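# Free slack on the taut lead via its clamp

## Task

Five leads run behind clamps, and one of them is under tension; this can only be found by handling the leads, not by looking. Draw more of that taut lead out past its clamp so that it keeps at least 3 cm of extra length after the robot releases it. The clamp only releases while the handle matching the lead's port letter is held raised. Raising any other handle breaks that handle's seal, so lift only the matching one. Never let any plug come out of its socket, even briefly, or the task fails. The result has to hold without the robot; finish by opening the grippers and moving the arms away.

## Robot and tools

Robot: two xArm7-style arms, left_arm and right_arm, each with a parallel two-finger gripper. The scene frame has its origin on the table top between the arms, +z up, +x out over the table, and left_arm on the +y side. The names left and right do not refer to image sides. Base of left_arm sits at (+0.038, +0.290, 0) m, base of right_arm at (+0.053, -0.356, 0) m, both turned only slightly about z.

Gripper frame: fingers extend along the gripper's +z and close along its y. The reported end_effector_position is the point between the pads when closed, roughly 2 cm short of the fingertips; closing pushes the tips about 10 mm further along +z.

execute_actions(actions): a list of actions. Each action is a table of 1 to 15 rows; each row lasts one control step of 1/30 s, and a short table repeats its last row until 15 steps have passed (one action = 0.5 s). Every row is a single flat list of 14 numbers covering both arms: dx, dy, dz, rx, ry, rz, opening for left_arm, then those 7 for right_arm. All values lie in [-1, 1]. dx..rz are an offset in the gripper's own axes, measured from the gripper's measured pose at the start of the action (for a call's first action, the last pose reported in this scene); each row is relative to that same start, not to the previous row. Scale: 1.0 equals 0.6 m or 180 degrees; rx, ry, rz form one rotation vector. Opening is absolute, not an offset: +1 fully open (0.084 m), -1 closed. To keep an arm still, send zero offsets. An empty list just returns the current state and images.

Per step the command is clipped to 70 mm and 16 degrees from the measured pose, so big offsets need several actions; after an action the arm continues only to its last clipped pose. Position wins over orientation if both cannot be met.

move(target, speed, blocking): target is one 14-number row laid out as above, offsets in gripper axes from the pose in the latest result that shows one; openings absolute and sent at the start. Both grippers travel straight lines that finish together, lasting 0.5 to 10 s (cut off at 10 s). speed is top path speed in m/s, 0.002 to 0.5, default 0.25; turn rate is capped at twice that in rad/s. Paths do not avoid obstacles or the other arm, and grippers can lag, stray or overshoot the speed, mainly near full reach. Faster contact and targets set deeper past a contact press harder. blocking=false returns after 0.5 s while motion continues; then use wait or stop before sending new rows or moves. The result adds a "move:" line with the ending (done, off_target, moving, held, fault) and limits (paced = command clipped; held = a check blocked some steps, after which the arm may speed up), plus each gripper's distance from its target.

wait(seconds): 0 to 10; the arms keep their last command; returns early if a running move ends. stop(): brakes a running move; fingers keep going. zoom_image(camera, region): region [x0, y0, x1, y1] in pixels of that camera's last image, at most 504 by 504; cameras are cam_head_left, cam_head_right, cam_left_wrist, cam_right_wrist (all 504x504). read_manual(section) only returns URDF licence text. finished_scene(scene): give the current scene's number once the goal holds on its own; it is final.

Results: a state line per arm with end_effector_position (m), end_effector_quat_wxyz and velocities in the shared frame (printed position can be off, more at long reach); grip_measured on the opening scale; Hand target lines showing where each controller is driving; step readings for action calls, with HELD marking steps where an arm was held back; "pose unreachable" when the clearance check altered a command. Camera calibration (K, distortion, T_world_to_cam) is given per camera and may be a little off.

Gripping: command an opening clearly below grip_measured to hold; the gap sets squeeze force (about 24 N per pad max). Slamming shut can press harder.

Order for this job: look, feel each lead gently to find the taut one, raise only the handle with that lead's letter and keep it up with one arm, pull the lead out slowly with the other arm by more than 3 cm without tugging its plug, lower the handle so the clamp holds, release and retreat.

Avoid: lifting the wrong handle, unseating any plug, knocking anything off the table, arms colliding or shoving each other, fast or hard contacts, and large contact torques (exceeding a joint's load limit, e.g. 17.6 N m at the wrist, freezes that arm for 10 s). Holding loads heats motors; MOTOR HOT appears from 65 °C and at 80 °C the arm brakes with an OVER-TEMPERATURE FAULT. Objects may be nudged occasionally by outside pushes.

Each tool is called after "Emit:" as name([rows], argument=value, ...), one row to a line, values as JSON.

## Session

Emit:
execute_actions(actions=[])

Scene clock: 0.00 s.
left_arm: end_effector_position=(+0.1392, +0.0277, +0.2536) grip_measured=+1.00 end_effector_quat_wxyz=(+0.428, +0.884, -0.054, -0.178) end_effector_velocity=(-0.000, +0.000, -0.000) end_effector_angular_velocity=(-0.000, -0.000, -0.001) | right_arm: end_effector_position=(+0.4516, -0.3808, +0.2483) grip_measured=+1.00 end_effector_quat_wxyz=(+0.002, +1.000, -0.029, -0.001) end_effector_velocity=(+0.000, -0.001, +0.000) end_effector_angular_velocity=(+0.000, -0.002, -0.003)
Joint positions: left_arm=[-1.08  -1.071  0.397  0.166 -0.688  1.045 -0.259  0.084] | right_arm=[-0.001 -0.249  0.003  0.916 -0.003  1.167 -0.001  0.084]
Joint velocities: left_arm=[-0.001 -0.     0.001  0.     0.     0.     0.     0.   ] | right_arm=[-0.001 -0.    -0.001  0.     0.    -0.002  0.001 -0.   ]
Motor temperatures (°C, as the motors report them): left_arm=[32 32 34 35 32 34 39] | right_arm=[31 30 37 33 33 36 34]
Hand target (left_arm): +0.139, +0.028, +0.254; +0.428, +0.884, -0.054, -0.178
Hand target (right_arm): +0.452, -0.381, +0.248; +0.002, +1.000, -0.029, -0.001

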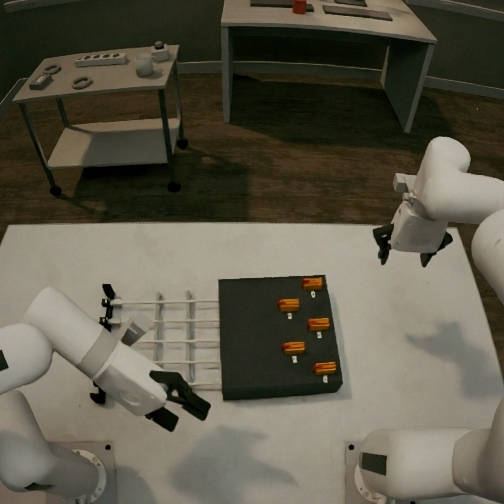

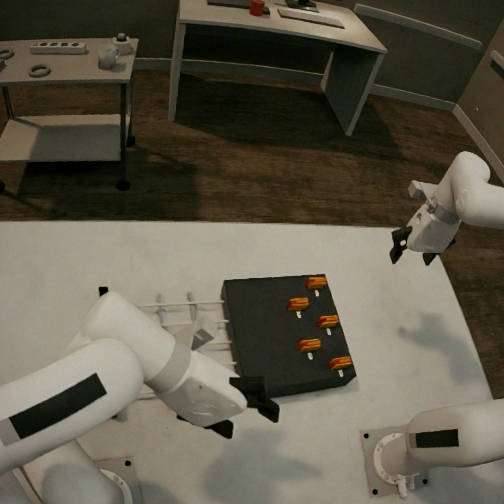

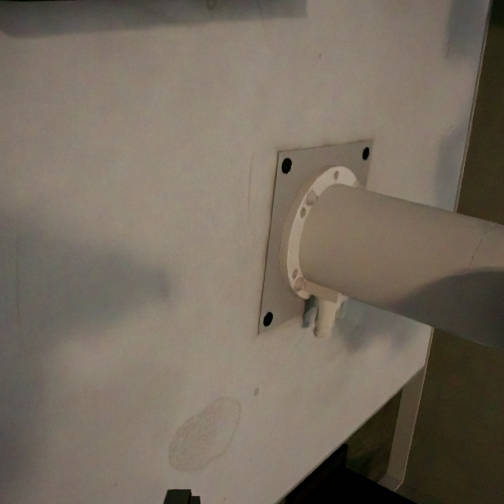

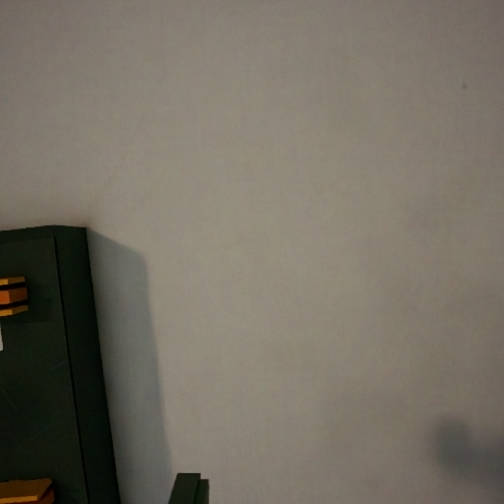

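Emit:
move(target=[0.201,0.015,-0.355,0.284,0.118,-0.036,1,0,0,0,0,0,0,1])

Emit:
zoom_image(camera="cam_head_left", region=[60,250,360,430])

Scene clock: 3.63 s.
left_arm: end_effector_position=(+0.3293, +0.1499, +0.3495) grip_measured=+1.00 end_effector_quat_wxyz=(-0.000, +1.000, +0.000, -0.000) end_effector_velocity=(+0.003, +0.001, +0.001) end_effector_angular_velocity=(+0.010, -0.003, +0.002) | right_arm: end_effector_position=(+0.4516, -0.3808, +0.2483) grip_measured=+1.00 end_effector_quat_wxyz=(+0.002, +1.000, -0.029, -0.001) end_effector_velocity=(+0.000, -0.001, +0.001) end_effector_angular_velocity=(-0.000, -0.002, -0.000)
Joint positions: left_arm=[-0.862 -0.531  0.195  0.985  0.099  1.509 -0.555  0.084] | right_arm=[-0.001 -0.249  0.003  0.916 -0.003  1.167 -0.001  0.084]
Joint velocities: left_arm=[ 0.002  0.008 -0.001  0.009  0.008  0.003 -0.001  0.   ] | right_arm=[-0.001 -0.001  0.     0.    -0.    -0.001 -0.001 -0.   ]
Motor temperatures (°C, as the motors report them): left_arm=[32 32 34 36 32 34 39] | right_arm=[31 30 37 34 33 36 34]
Hand target (left_arm): +0.330, +0.150, +0.350; -0.001, +1.000, +0.000, -0.000
Hand target (right_arm): +0.452, -0.381, +0.248; +0.002, +1.000, -0.029, -0.001
Off the commanded pose (left_arm): 0.001 m, 0 deg.
Off the commanded pose (right_arm): 0.000 m, 0 deg.
move: done
camera_calibration (this result's frames):
cam_left_wrist: T_world_to_cam=[[-0.00303094, -0.999757, 0.0218489, 0.168322], [-0.999962, 0.00320759, 0.00805458, 0.395763], [-0.00812271, -0.0218237, -0.999729, 0.489351], [0, 0, 0, 1]] pos_world=[0.400233, 0.177691, 0.482353]
cam_right_wrist: T_world_to_cam=[[-0.048259, -0.998835, 0.0000025369, -0.323207], [-0.998601, 0.0482477, 0.0216559, 0.534418], [-0.0216308, 0.00104256, -0.999765, 0.38961], [0, 0, 0, 1]] pos_world=[0.5265, -0.349021, 0.377946]

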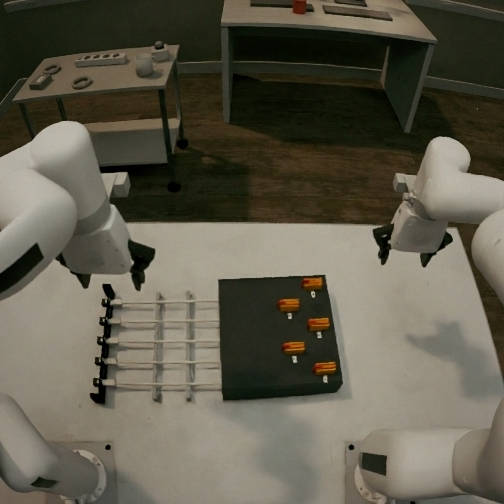

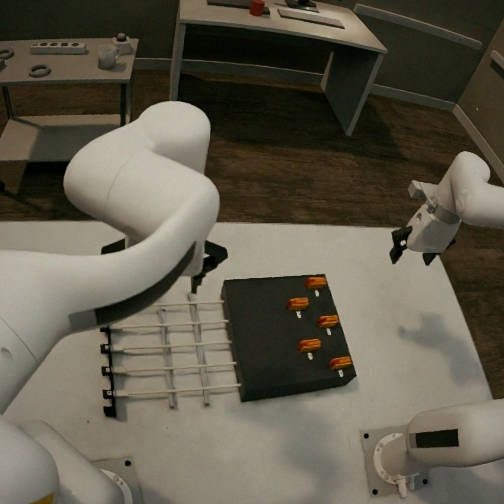

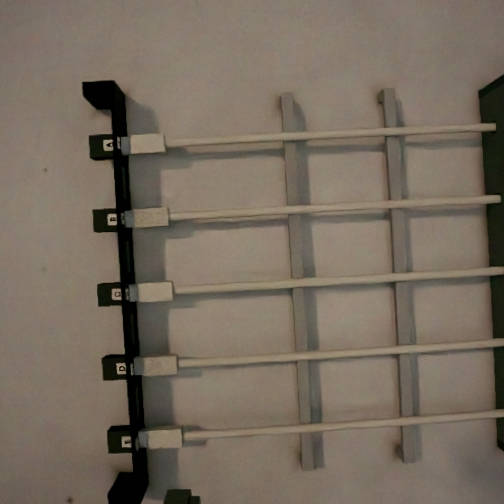

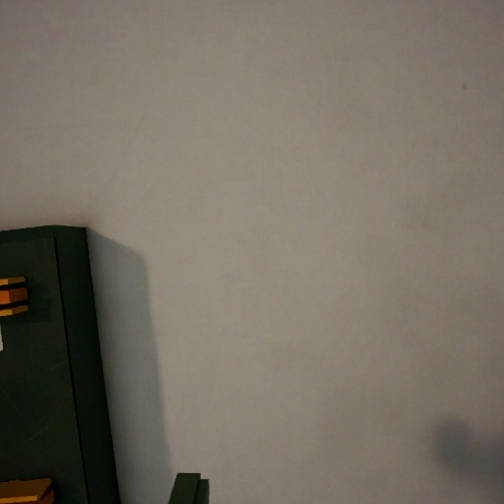

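Region (60, 250, 360, 430) of cam_head_left's 504x504 image, scaled by 1.680, with more detail than that image has; it fills the top 302 rows of this view, and the rest is white.

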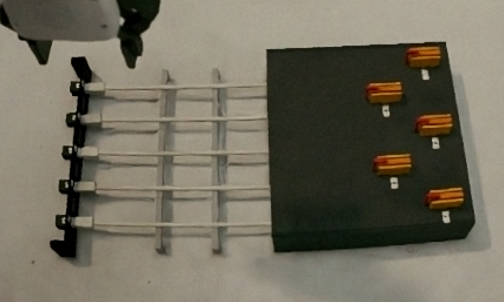

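Emit:
move(target=[-0.084,0.077,0.4,0,0,-0.52,-0.1,0,0,0,0,0,0,1], speed=0.4)

Scene clock: 7.10 s.
left_arm: end_effector_position=(+0.2782, +0.1034, +0.1103) grip_measured=-0.11 end_effector_quat_wxyz=(-0.000, +0.685, +0.728, -0.001) end_effector_velocity=(+0.000, -0.001, -0.003) end_effector_angular_velocity=(+0.005, -0.004, +0.014) | right_arm: end_effector_position=(+0.4516, -0.3808, +0.2483) grip_measured=+1.00 end_effector_quat_wxyz=(+0.002, +1.000, -0.029, -0.001) end_effector_velocity=(-0.000, -0.000, -0.000) end_effector_angular_velocity=(+0.001, +0.002, -0.000)
Joint positions: left_arm=[-0.652 -0.395 -0.159  0.366 -0.091  0.759 -2.22   0.039] | right_arm=[-0.001 -0.249  0.003  0.916 -0.003  1.167 -0.001  0.084]
Joint velocities: left_arm=[ 0.005  0.01  -0.01  -0.002  0.005 -0.012 -0.023 -0.   ] | right_arm=[-0.001  0.001  0.    -0.     0.001  0.001 -0.001 -0.   ]
Motor temperatures (°C, as the motors report them): left_arm=[32 32 34 37 32 34 39] | right_arm=[31 30 37 34 33 36 34]
Hand target (left_arm): +0.278, +0.103, +0.110; -0.000, +0.685, +0.729, -0.000
Hand target (right_arm): +0.452, -0.381, +0.248; +0.002, +1.000, -0.029, -0.001
Off the commanded pose (left_arm): 0.001 m, 0 deg.
Off the commanded pose (right_arm): 0.000 m, 0 deg.
move: done
camera_calibration (this result's frames):
cam_left_wrist: T_world_to_cam=[[0.998134, 0.0573305, 0.0210367, -0.260782], [0.0571648, -0.998329, 0.00839898, 0.156219], [0.021483, -0.00718075, -0.999743, 0.238969], [0, 0, 0, 1]] pos_world=[0.246231, 0.172625, 0.243082]
cam_right_wrist: T_world_to_cam=[[-0.0482591, -0.998835, 0.0000026003, -0.323207], [-0.998601, 0.0482478, 0.0216559, 0.534418], [-0.0216307, 0.00104249, -0.999765, 0.38961], [0, 0, 0, 1]] pos_world=[0.5265, -0.349022, 0.377946]

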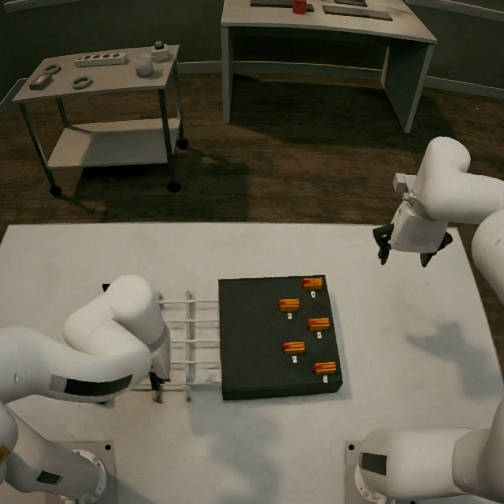

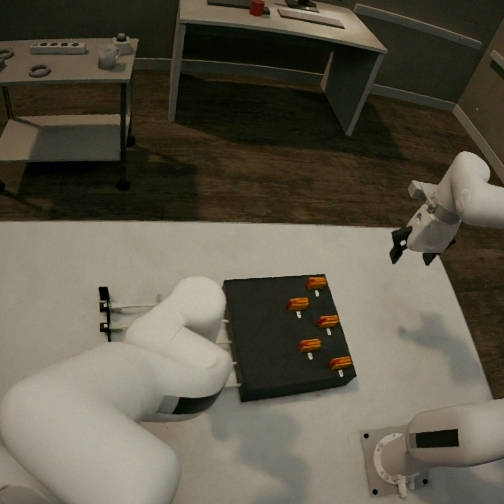

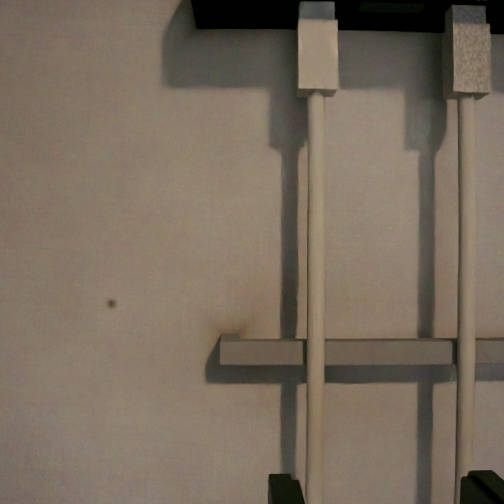

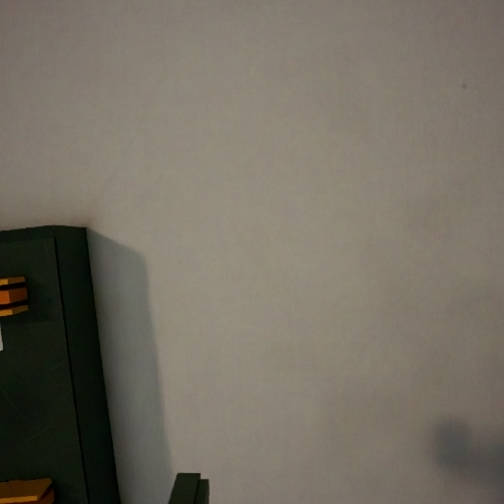

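Emit:
move(target=[0,-0.014,0.125,0,0,0,-0.1,0,0,0,0,0,0,1], speed=0.1)

Emit:
move(target=[0,0.04,0,0,0,0,-0.1,0,0,0,0,0,0,1], speed=0.03)

Scene clock: 9.00 s.
left_arm: end_effector_position=(+0.2695, +0.1028, +0.0358) grip_measured=-0.11 end_effector_quat_wxyz=(+0.000, +0.685, +0.728, -0.001) end_effector_velocity=(+0.000, -0.000, -0.003) end_effector_angular_velocity=(+0.001, +0.000, +0.000) | right_arm: end_effector_position=(+0.4516, -0.3808, +0.2483) grip_measured=+1.00 end_effector_quat_wxyz=(+0.002, +1.000, -0.029, -0.001) end_effector_velocity=(+0.000, +0.000, +0.001) end_effector_angular_velocity=(+0.000, -0.003, +0.000)
Joint positions: left_arm=[-0.648 -0.159 -0.191  0.282 -0.075  0.439 -2.256  0.039] | right_arm=[-0.001 -0.249  0.003  0.916 -0.003  1.167 -0.001  0.084]
Joint velocities: left_arm=[ 0.003  0.015 -0.002  0.002  0.006 -0.012 -0.005 -0.   ] | right_arm=[ 0.002 -0.002 -0.002 -0.    -0.    -0.001 -0.    -0.   ]
Motor temperatures (°C, as the motors report them): left_arm=[32 32 34 37 32 34 39] | right_arm=[31 30 37 35 33 36 34]
Hand target (left_arm): +0.270, +0.103, +0.035; -0.000, +0.685, +0.728, -0.001
Hand target (right_arm): +0.452, -0.381, +0.248; +0.002, +1.000, -0.029, -0.001
Off the commanded pose (left_arm): 0.001 m, 0 deg.
Off the commanded pose (right_arm): 0.000 m, 0 deg.
move: done
camera_calibration (this result's frames):
cam_left_wrist: T_world_to_cam=[[0.998149, 0.05701, 0.0211686, -0.250504], [0.0568381, -0.998346, 0.0086366, 0.156792], [0.021626, -0.00741743, -0.999739, 0.164698], [0, 0, 0, 1]] pos_world=[0.237567, 0.172036, 0.168604]
cam_right_wrist: T_world_to_cam=[[-0.0482592, -0.998835, 0.0000025458, -0.323207], [-0.998601, 0.048248, 0.0216558, 0.534418], [-0.0216307, 0.00104255, -0.999765, 0.38961], [0, 0, 0, 1]] pos_world=[0.5265, -0.349022, 0.377946]

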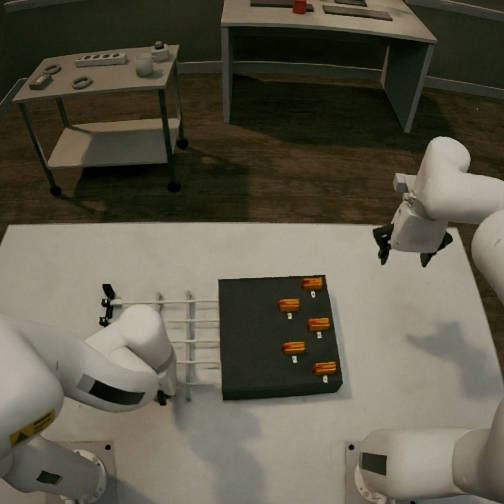

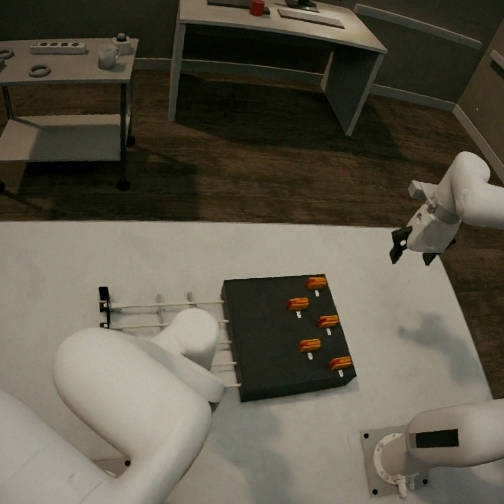

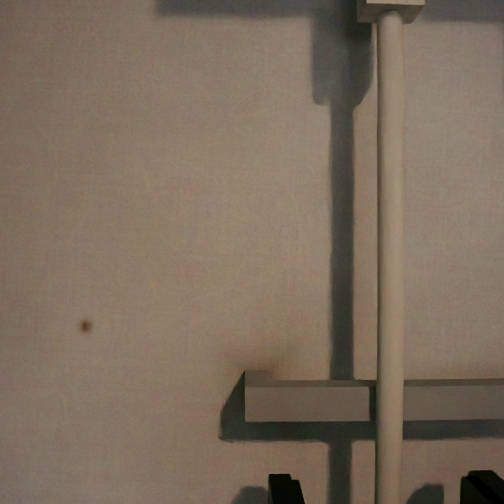

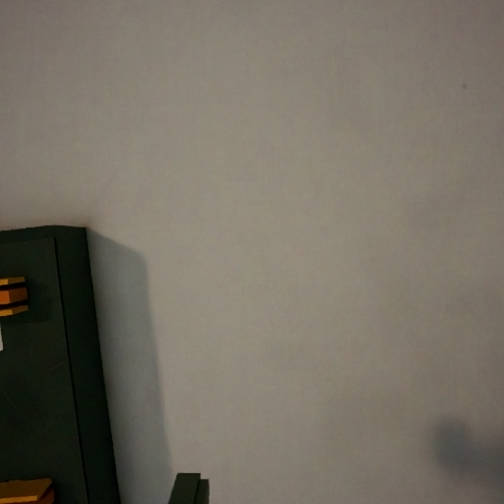

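Scene clock: 10.20 s.
left_arm: end_effector_position=(+0.2930, +0.1044, +0.0357) grip_measured=-0.11 end_effector_quat_wxyz=(-0.000, +0.685, +0.728, -0.001) end_effector_velocity=(+0.003, +0.000, +0.000) end_effector_angular_velocity=(-0.000, +0.000, +0.001) | right_arm: end_effector_position=(+0.4516, -0.3808, +0.2483) grip_measured=+1.00 end_effector_quat_wxyz=(+0.002, +1.000, -0.029, -0.001) end_effector_velocity=(-0.000, -0.001, +0.000) end_effector_angular_velocity=(-0.000, -0.000, -0.002)
Joint positions: left_arm=[-0.615 -0.101 -0.165  0.342 -0.043  0.443 -2.227  0.039] | right_arm=[-0.001 -0.249  0.003  0.916 -0.003  1.167 -0.001  0.084]
Joint velocities: left_arm=[0.003 0.006 0.003 0.007 0.003 0.001 0.003 0.   ] | right_arm=[-0.001 -0.    -0.     0.    -0.     0.     0.    -0.   ]
Motor temperatures (°C, as the motors report them): left_arm=[32 32 34 37 32 34 39] | right_arm=[31 30 37 35 33 36 34]
Hand target (left_arm): +0.293, +0.104, +0.036; +0.000, +0.685, +0.728, -0.001
Hand target (right_arm): +0.452, -0.381, +0.248; +0.002, +1.000, -0.029, -0.001
Off the commanded pose (left_arm): 0.000 m, 0 deg.
Off the commanded pose (right_arm): 0.000 m, 0 deg.
move: done
camera_calibration (this result's frames):
cam_left_wrist: T_world_to_cam=[[0.998158, 0.056976, 0.020834, -0.274033], [0.0568124, -0.99835, 0.00836263, 0.157057], [0.0212761, -0.0071636, -0.999748, 0.164169], [0, 0, 0, 1]] pos_world=[0.261112, 0.173587, 0.168523]
cam_right_wrist: T_world_to_cam=[[-0.0482593, -0.998835, 0.0000025195, -0.323207], [-0.998601, 0.0482481, 0.0216557, 0.534418], [-0.0216306, 0.00104258, -0.999765, 0.38961], [0, 0, 0, 1]] pos_world=[0.5265, -0.349022, 0.377946]

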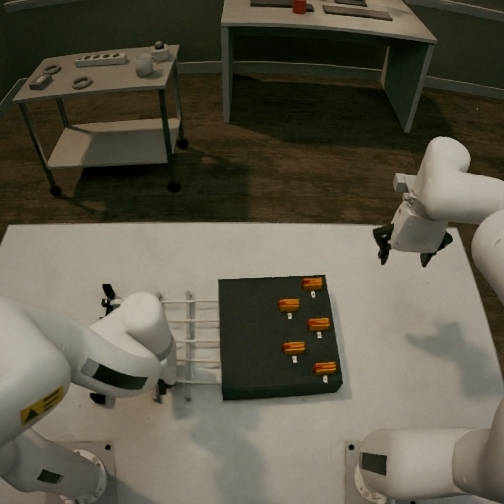

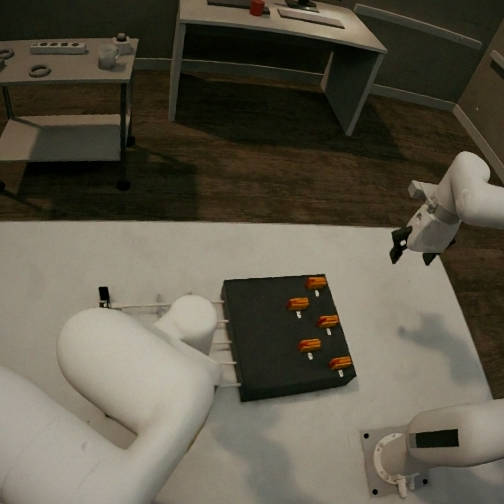

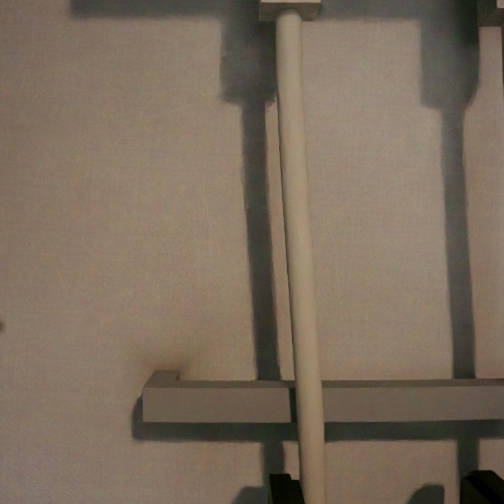

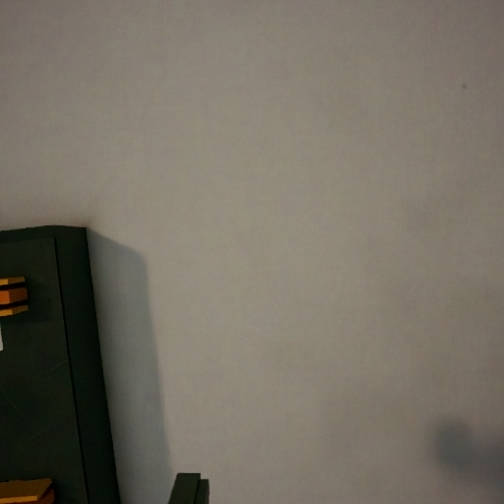

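Push 6 mm more, then back off and view from above.

Emit:
move(target=[0,0.01,0,0,0,0,-0.1,0,0,0,0,0,0,1], speed=0.02)

Emit:
move(target=[0,-0.05,0,0,0,0,-0.1,0,0,0,0,0,0,1], speed=0.1)

Emit:
move(target=[-0.08,0.17,-0.3,0,0,0,-0.1,0,0,0,0,0,0,1])

Scene clock: 11.27 s.
left_arm: end_effector_position=(+0.2983, +0.1049, +0.0356) grip_measured=-0.11 end_effector_quat_wxyz=(-0.000, +0.685, +0.728, -0.001) end_effector_velocity=(+0.004, +0.000, -0.000) end_effector_angular_velocity=(+0.000, +0.000, +0.000) | right_arm: end_effector_position=(+0.4516, -0.3808, +0.2483) grip_measured=+1.00 end_effector_quat_wxyz=(+0.002, +1.000, -0.029, -0.001) end_effector_velocity=(-0.000, -0.000, -0.001) end_effector_angular_velocity=(+0.001, +0.002, -0.000)
Joint positions: left_arm=[-0.608 -0.087 -0.16   0.357 -0.036  0.444 -2.221  0.039] | right_arm=[-0.001 -0.249  0.003  0.916 -0.003  1.167 -0.001  0.084]
Joint velocities: left_arm=[ 0.005  0.009  0.004  0.01   0.005  0.001  0.004 -0.   ] | right_arm=[ 0.001  0.001 -0.002 -0.     0.     0.001 -0.001  0.   ]
Motor temperatures (°C, as the motors report them): left_arm=[32 32 34 37 32 34 39] | right_arm=[31 30 37 35 33 36 34]
Hand target (left_arm): +0.299, +0.105, +0.036; -0.000, +0.685, +0.728, -0.001
Hand target (right_arm): +0.452, -0.381, +0.248; +0.002, +1.000, -0.029, -0.001
Off the commanded pose (left_arm): 0.001 m, 0 deg.
Off the commanded pose (right_arm): 0.000 m, 0 deg.
move: done
camera_calibration (this result's frames):
cam_left_wrist: T_world_to_cam=[[0.998172, 0.056918, 0.0203186, -0.279339], [0.0567664, -0.998356, 0.00796144, 0.157259], [0.0207383, -0.00679348, -0.999762, 0.16404], [0, 0, 0, 1]] pos_world=[0.2665, 0.174014, 0.168425]
cam_right_wrist: T_world_to_cam=[[-0.0482593, -0.998835, 0.0000024972, -0.323207], [-0.998601, 0.048248, 0.0216558, 0.534418], [-0.0216307, 0.0010426, -0.999765, 0.38961], [0, 0, 0, 1]] pos_world=[0.5265, -0.349022, 0.377946]

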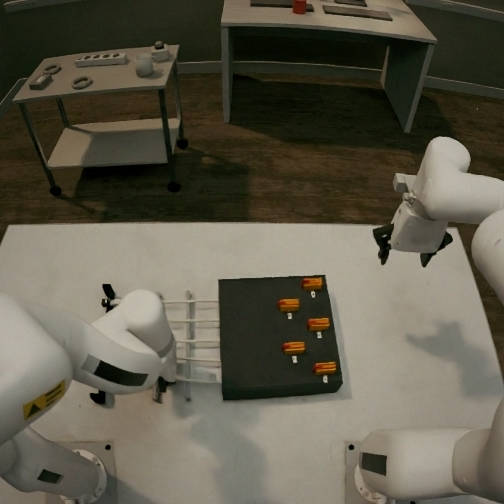

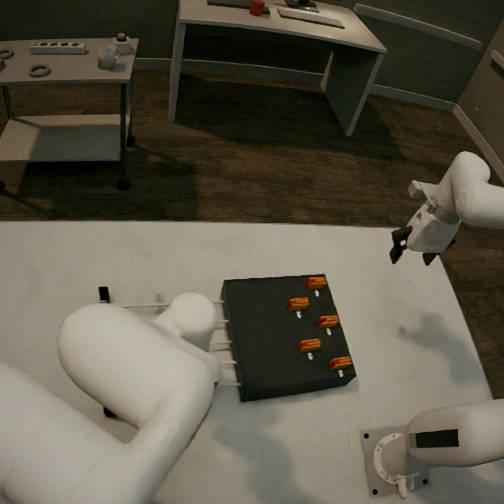

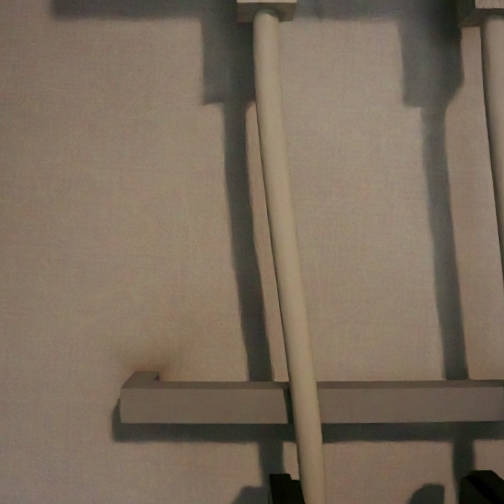

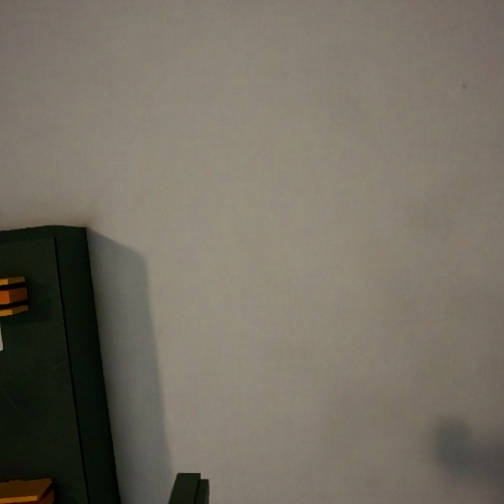

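Scene clock: 12.20 s.
left_arm: end_effector_position=(+0.2688, +0.1030, +0.0356) grip_measured=-0.11 end_effector_quat_wxyz=(-0.000, +0.685, +0.728, -0.001) end_effector_velocity=(-0.003, -0.000, +0.001) end_effector_angular_velocity=(-0.000, -0.000, -0.001) | right_arm: end_effector_position=(+0.4516, -0.3808, +0.2483) grip_measured=+1.00 end_effector_quat_wxyz=(+0.002, +1.000, -0.029, -0.001) end_effector_velocity=(+0.000, +0.001, -0.000) end_effector_angular_velocity=(-0.000, +0.001, +0.003)
Joint positions: left_arm=[-0.648 -0.159 -0.192  0.281 -0.076  0.44  -2.256  0.039] | right_arm=[-0.001 -0.249  0.003  0.916 -0.003  1.167 -0.001  0.084]
Joint velocities: left_arm=[-0.005 -0.01  -0.004 -0.008 -0.006  0.002 -0.002 -0.   ] | right_arm=[-0.     0.001  0.002  0.    -0.    -0.    -0.001  0.   ]
Motor temperatures (°C, as the motors report them): left_arm=[32 32 34 37 32 34 39] | right_arm=[31 30 37 35 33 36 34]
Hand target (left_arm): +0.268, +0.103, +0.036; -0.000, +0.685, +0.728, -0.001
Hand target (right_arm): +0.452, -0.381, +0.248; +0.002, +1.000, -0.029, -0.001
Off the commanded pose (left_arm): 0.000 m, 0 deg.
Off the commanded pose (right_arm): 0.000 m, 0 deg.
move: done
camera_calibration (this result's frames):
cam_left_wrist: T_world_to_cam=[[0.998164, 0.0570459, 0.020365, -0.249796], [0.0568942, -0.998349, 0.0079543, 0.157079], [0.0207851, -0.00678104, -0.999761, 0.164631], [0, 0, 0, 1]] pos_world=[0.236978, 0.172186, 0.168429]
cam_right_wrist: T_world_to_cam=[[-0.0482593, -0.998835, 0.0000025389, -0.323207], [-0.998601, 0.0482481, 0.0216556, 0.534418], [-0.0216305, 0.00104255, -0.999765, 0.38961], [0, 0, 0, 1]] pos_world=[0.5265, -0.349022, 0.377946]

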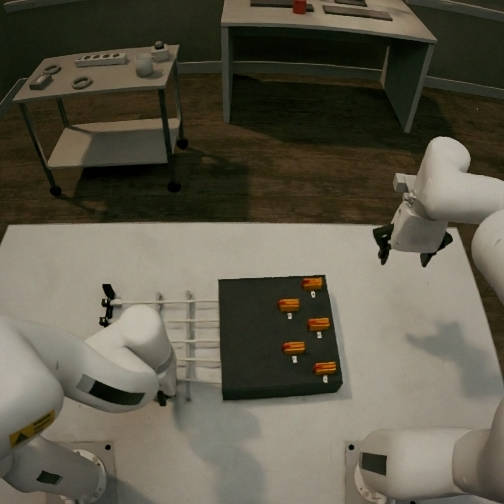

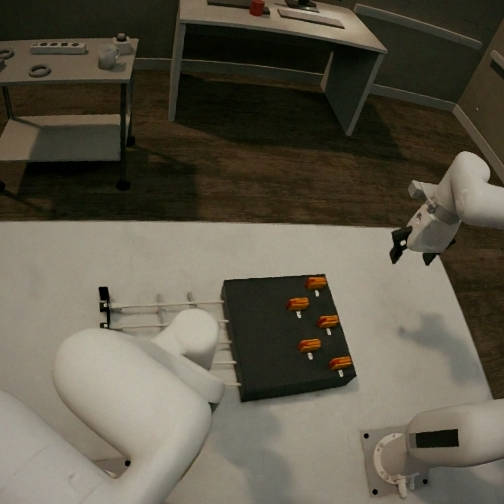

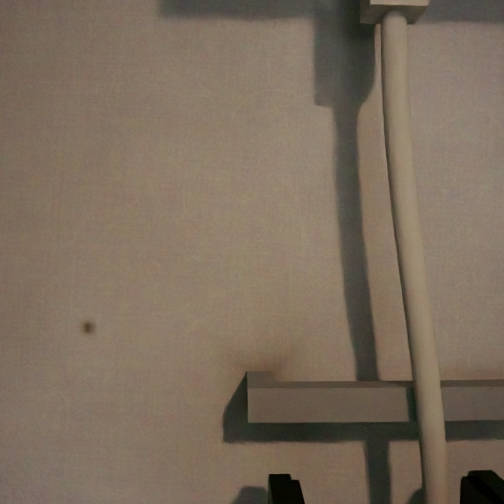

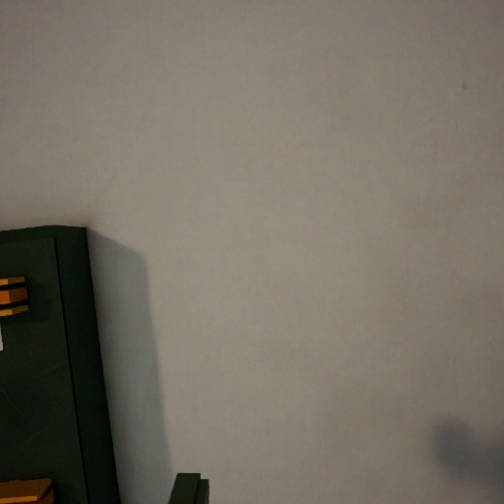

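Scene clock: 13.80 s.
left_arm: end_effector_position=(+0.3742, +0.0620, +0.2149) grip_measured=-0.11 end_effector_quat_wxyz=(-0.001, +0.685, +0.729, -0.001) end_effector_velocity=(+0.002, -0.001, +0.002) end_effector_angular_velocity=(+0.001, +0.001, +0.001) | right_arm: end_effector_position=(+0.4516, -0.3808, +0.2483) grip_measured=+1.00 end_effector_quat_wxyz=(+0.002, +1.000, -0.029, -0.001) end_effector_velocity=(-0.000, -0.000, +0.000) end_effector_angular_velocity=(+0.000, -0.000, -0.000)
Joint positions: left_arm=[-0.598 -0.201 -0.133  0.866 -0.032  1.067 -2.201  0.039] | right_arm=[-0.001 -0.249  0.003  0.916 -0.003  1.167 -0.001  0.084]
Joint velocities: left_arm=[ 0.     0.005  0.     0.012  0.001  0.009 -0.001 -0.   ] | right_arm=[-0.001 -0.    -0.001  0.     0.    -0.    -0.001  0.   ]
Motor temperatures (°C, as the motors report them): left_arm=[32 32 34 37 32 34 39] | right_arm=[31 30 37 35 33 36 34]
Hand target (left_arm): +0.374, +0.062, +0.215; -0.001, +0.685, +0.729, -0.001
Hand target (right_arm): +0.452, -0.381, +0.248; +0.002, +1.000, -0.029, -0.001
Off the commanded pose (left_arm): 0.001 m, 0 deg.
Off the commanded pose (right_arm): 0.000 m, 0 deg.
move: done
camera_calibration (this result's frames):
cam_left_wrist: T_world_to_cam=[[0.998103, 0.057938, 0.0208099, -0.356441], [0.0577932, -0.9983, 0.00749336, 0.108474], [0.0212087, -0.00627648, -0.999755, 0.341263], [0, 0, 0, 1]] pos_world=[0.342259, 0.131083, 0.347784]
cam_right_wrist: T_world_to_cam=[[-0.0482594, -0.998835, 0.0000024776, -0.323207], [-0.998601, 0.0482481, 0.0216557, 0.534418], [-0.0216305, 0.00104261, -0.999765, 0.38961], [0, 0, 0, 1]] pos_world=[0.5265, -0.349022, 0.377946]

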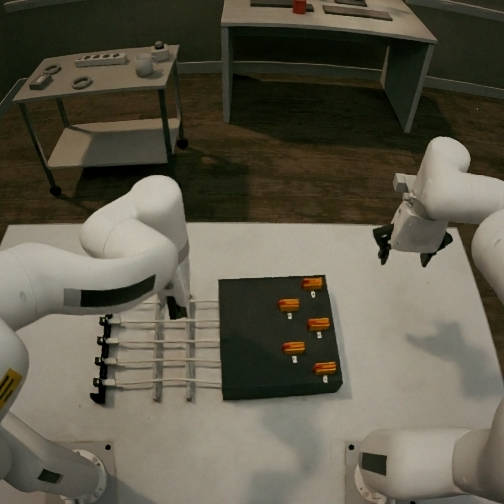

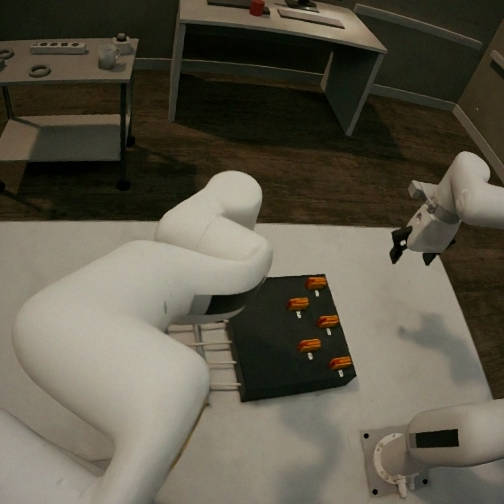

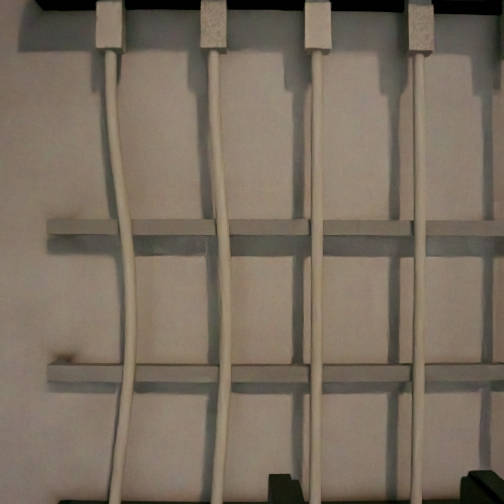

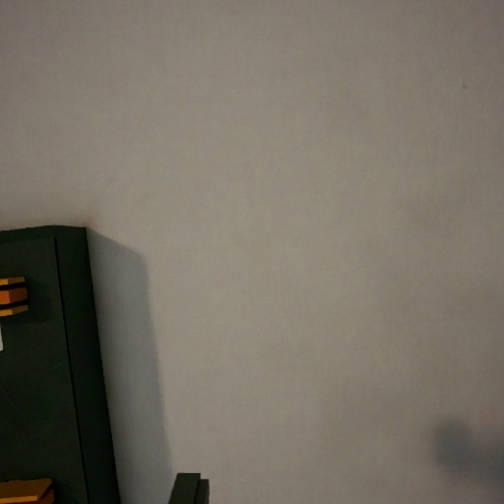

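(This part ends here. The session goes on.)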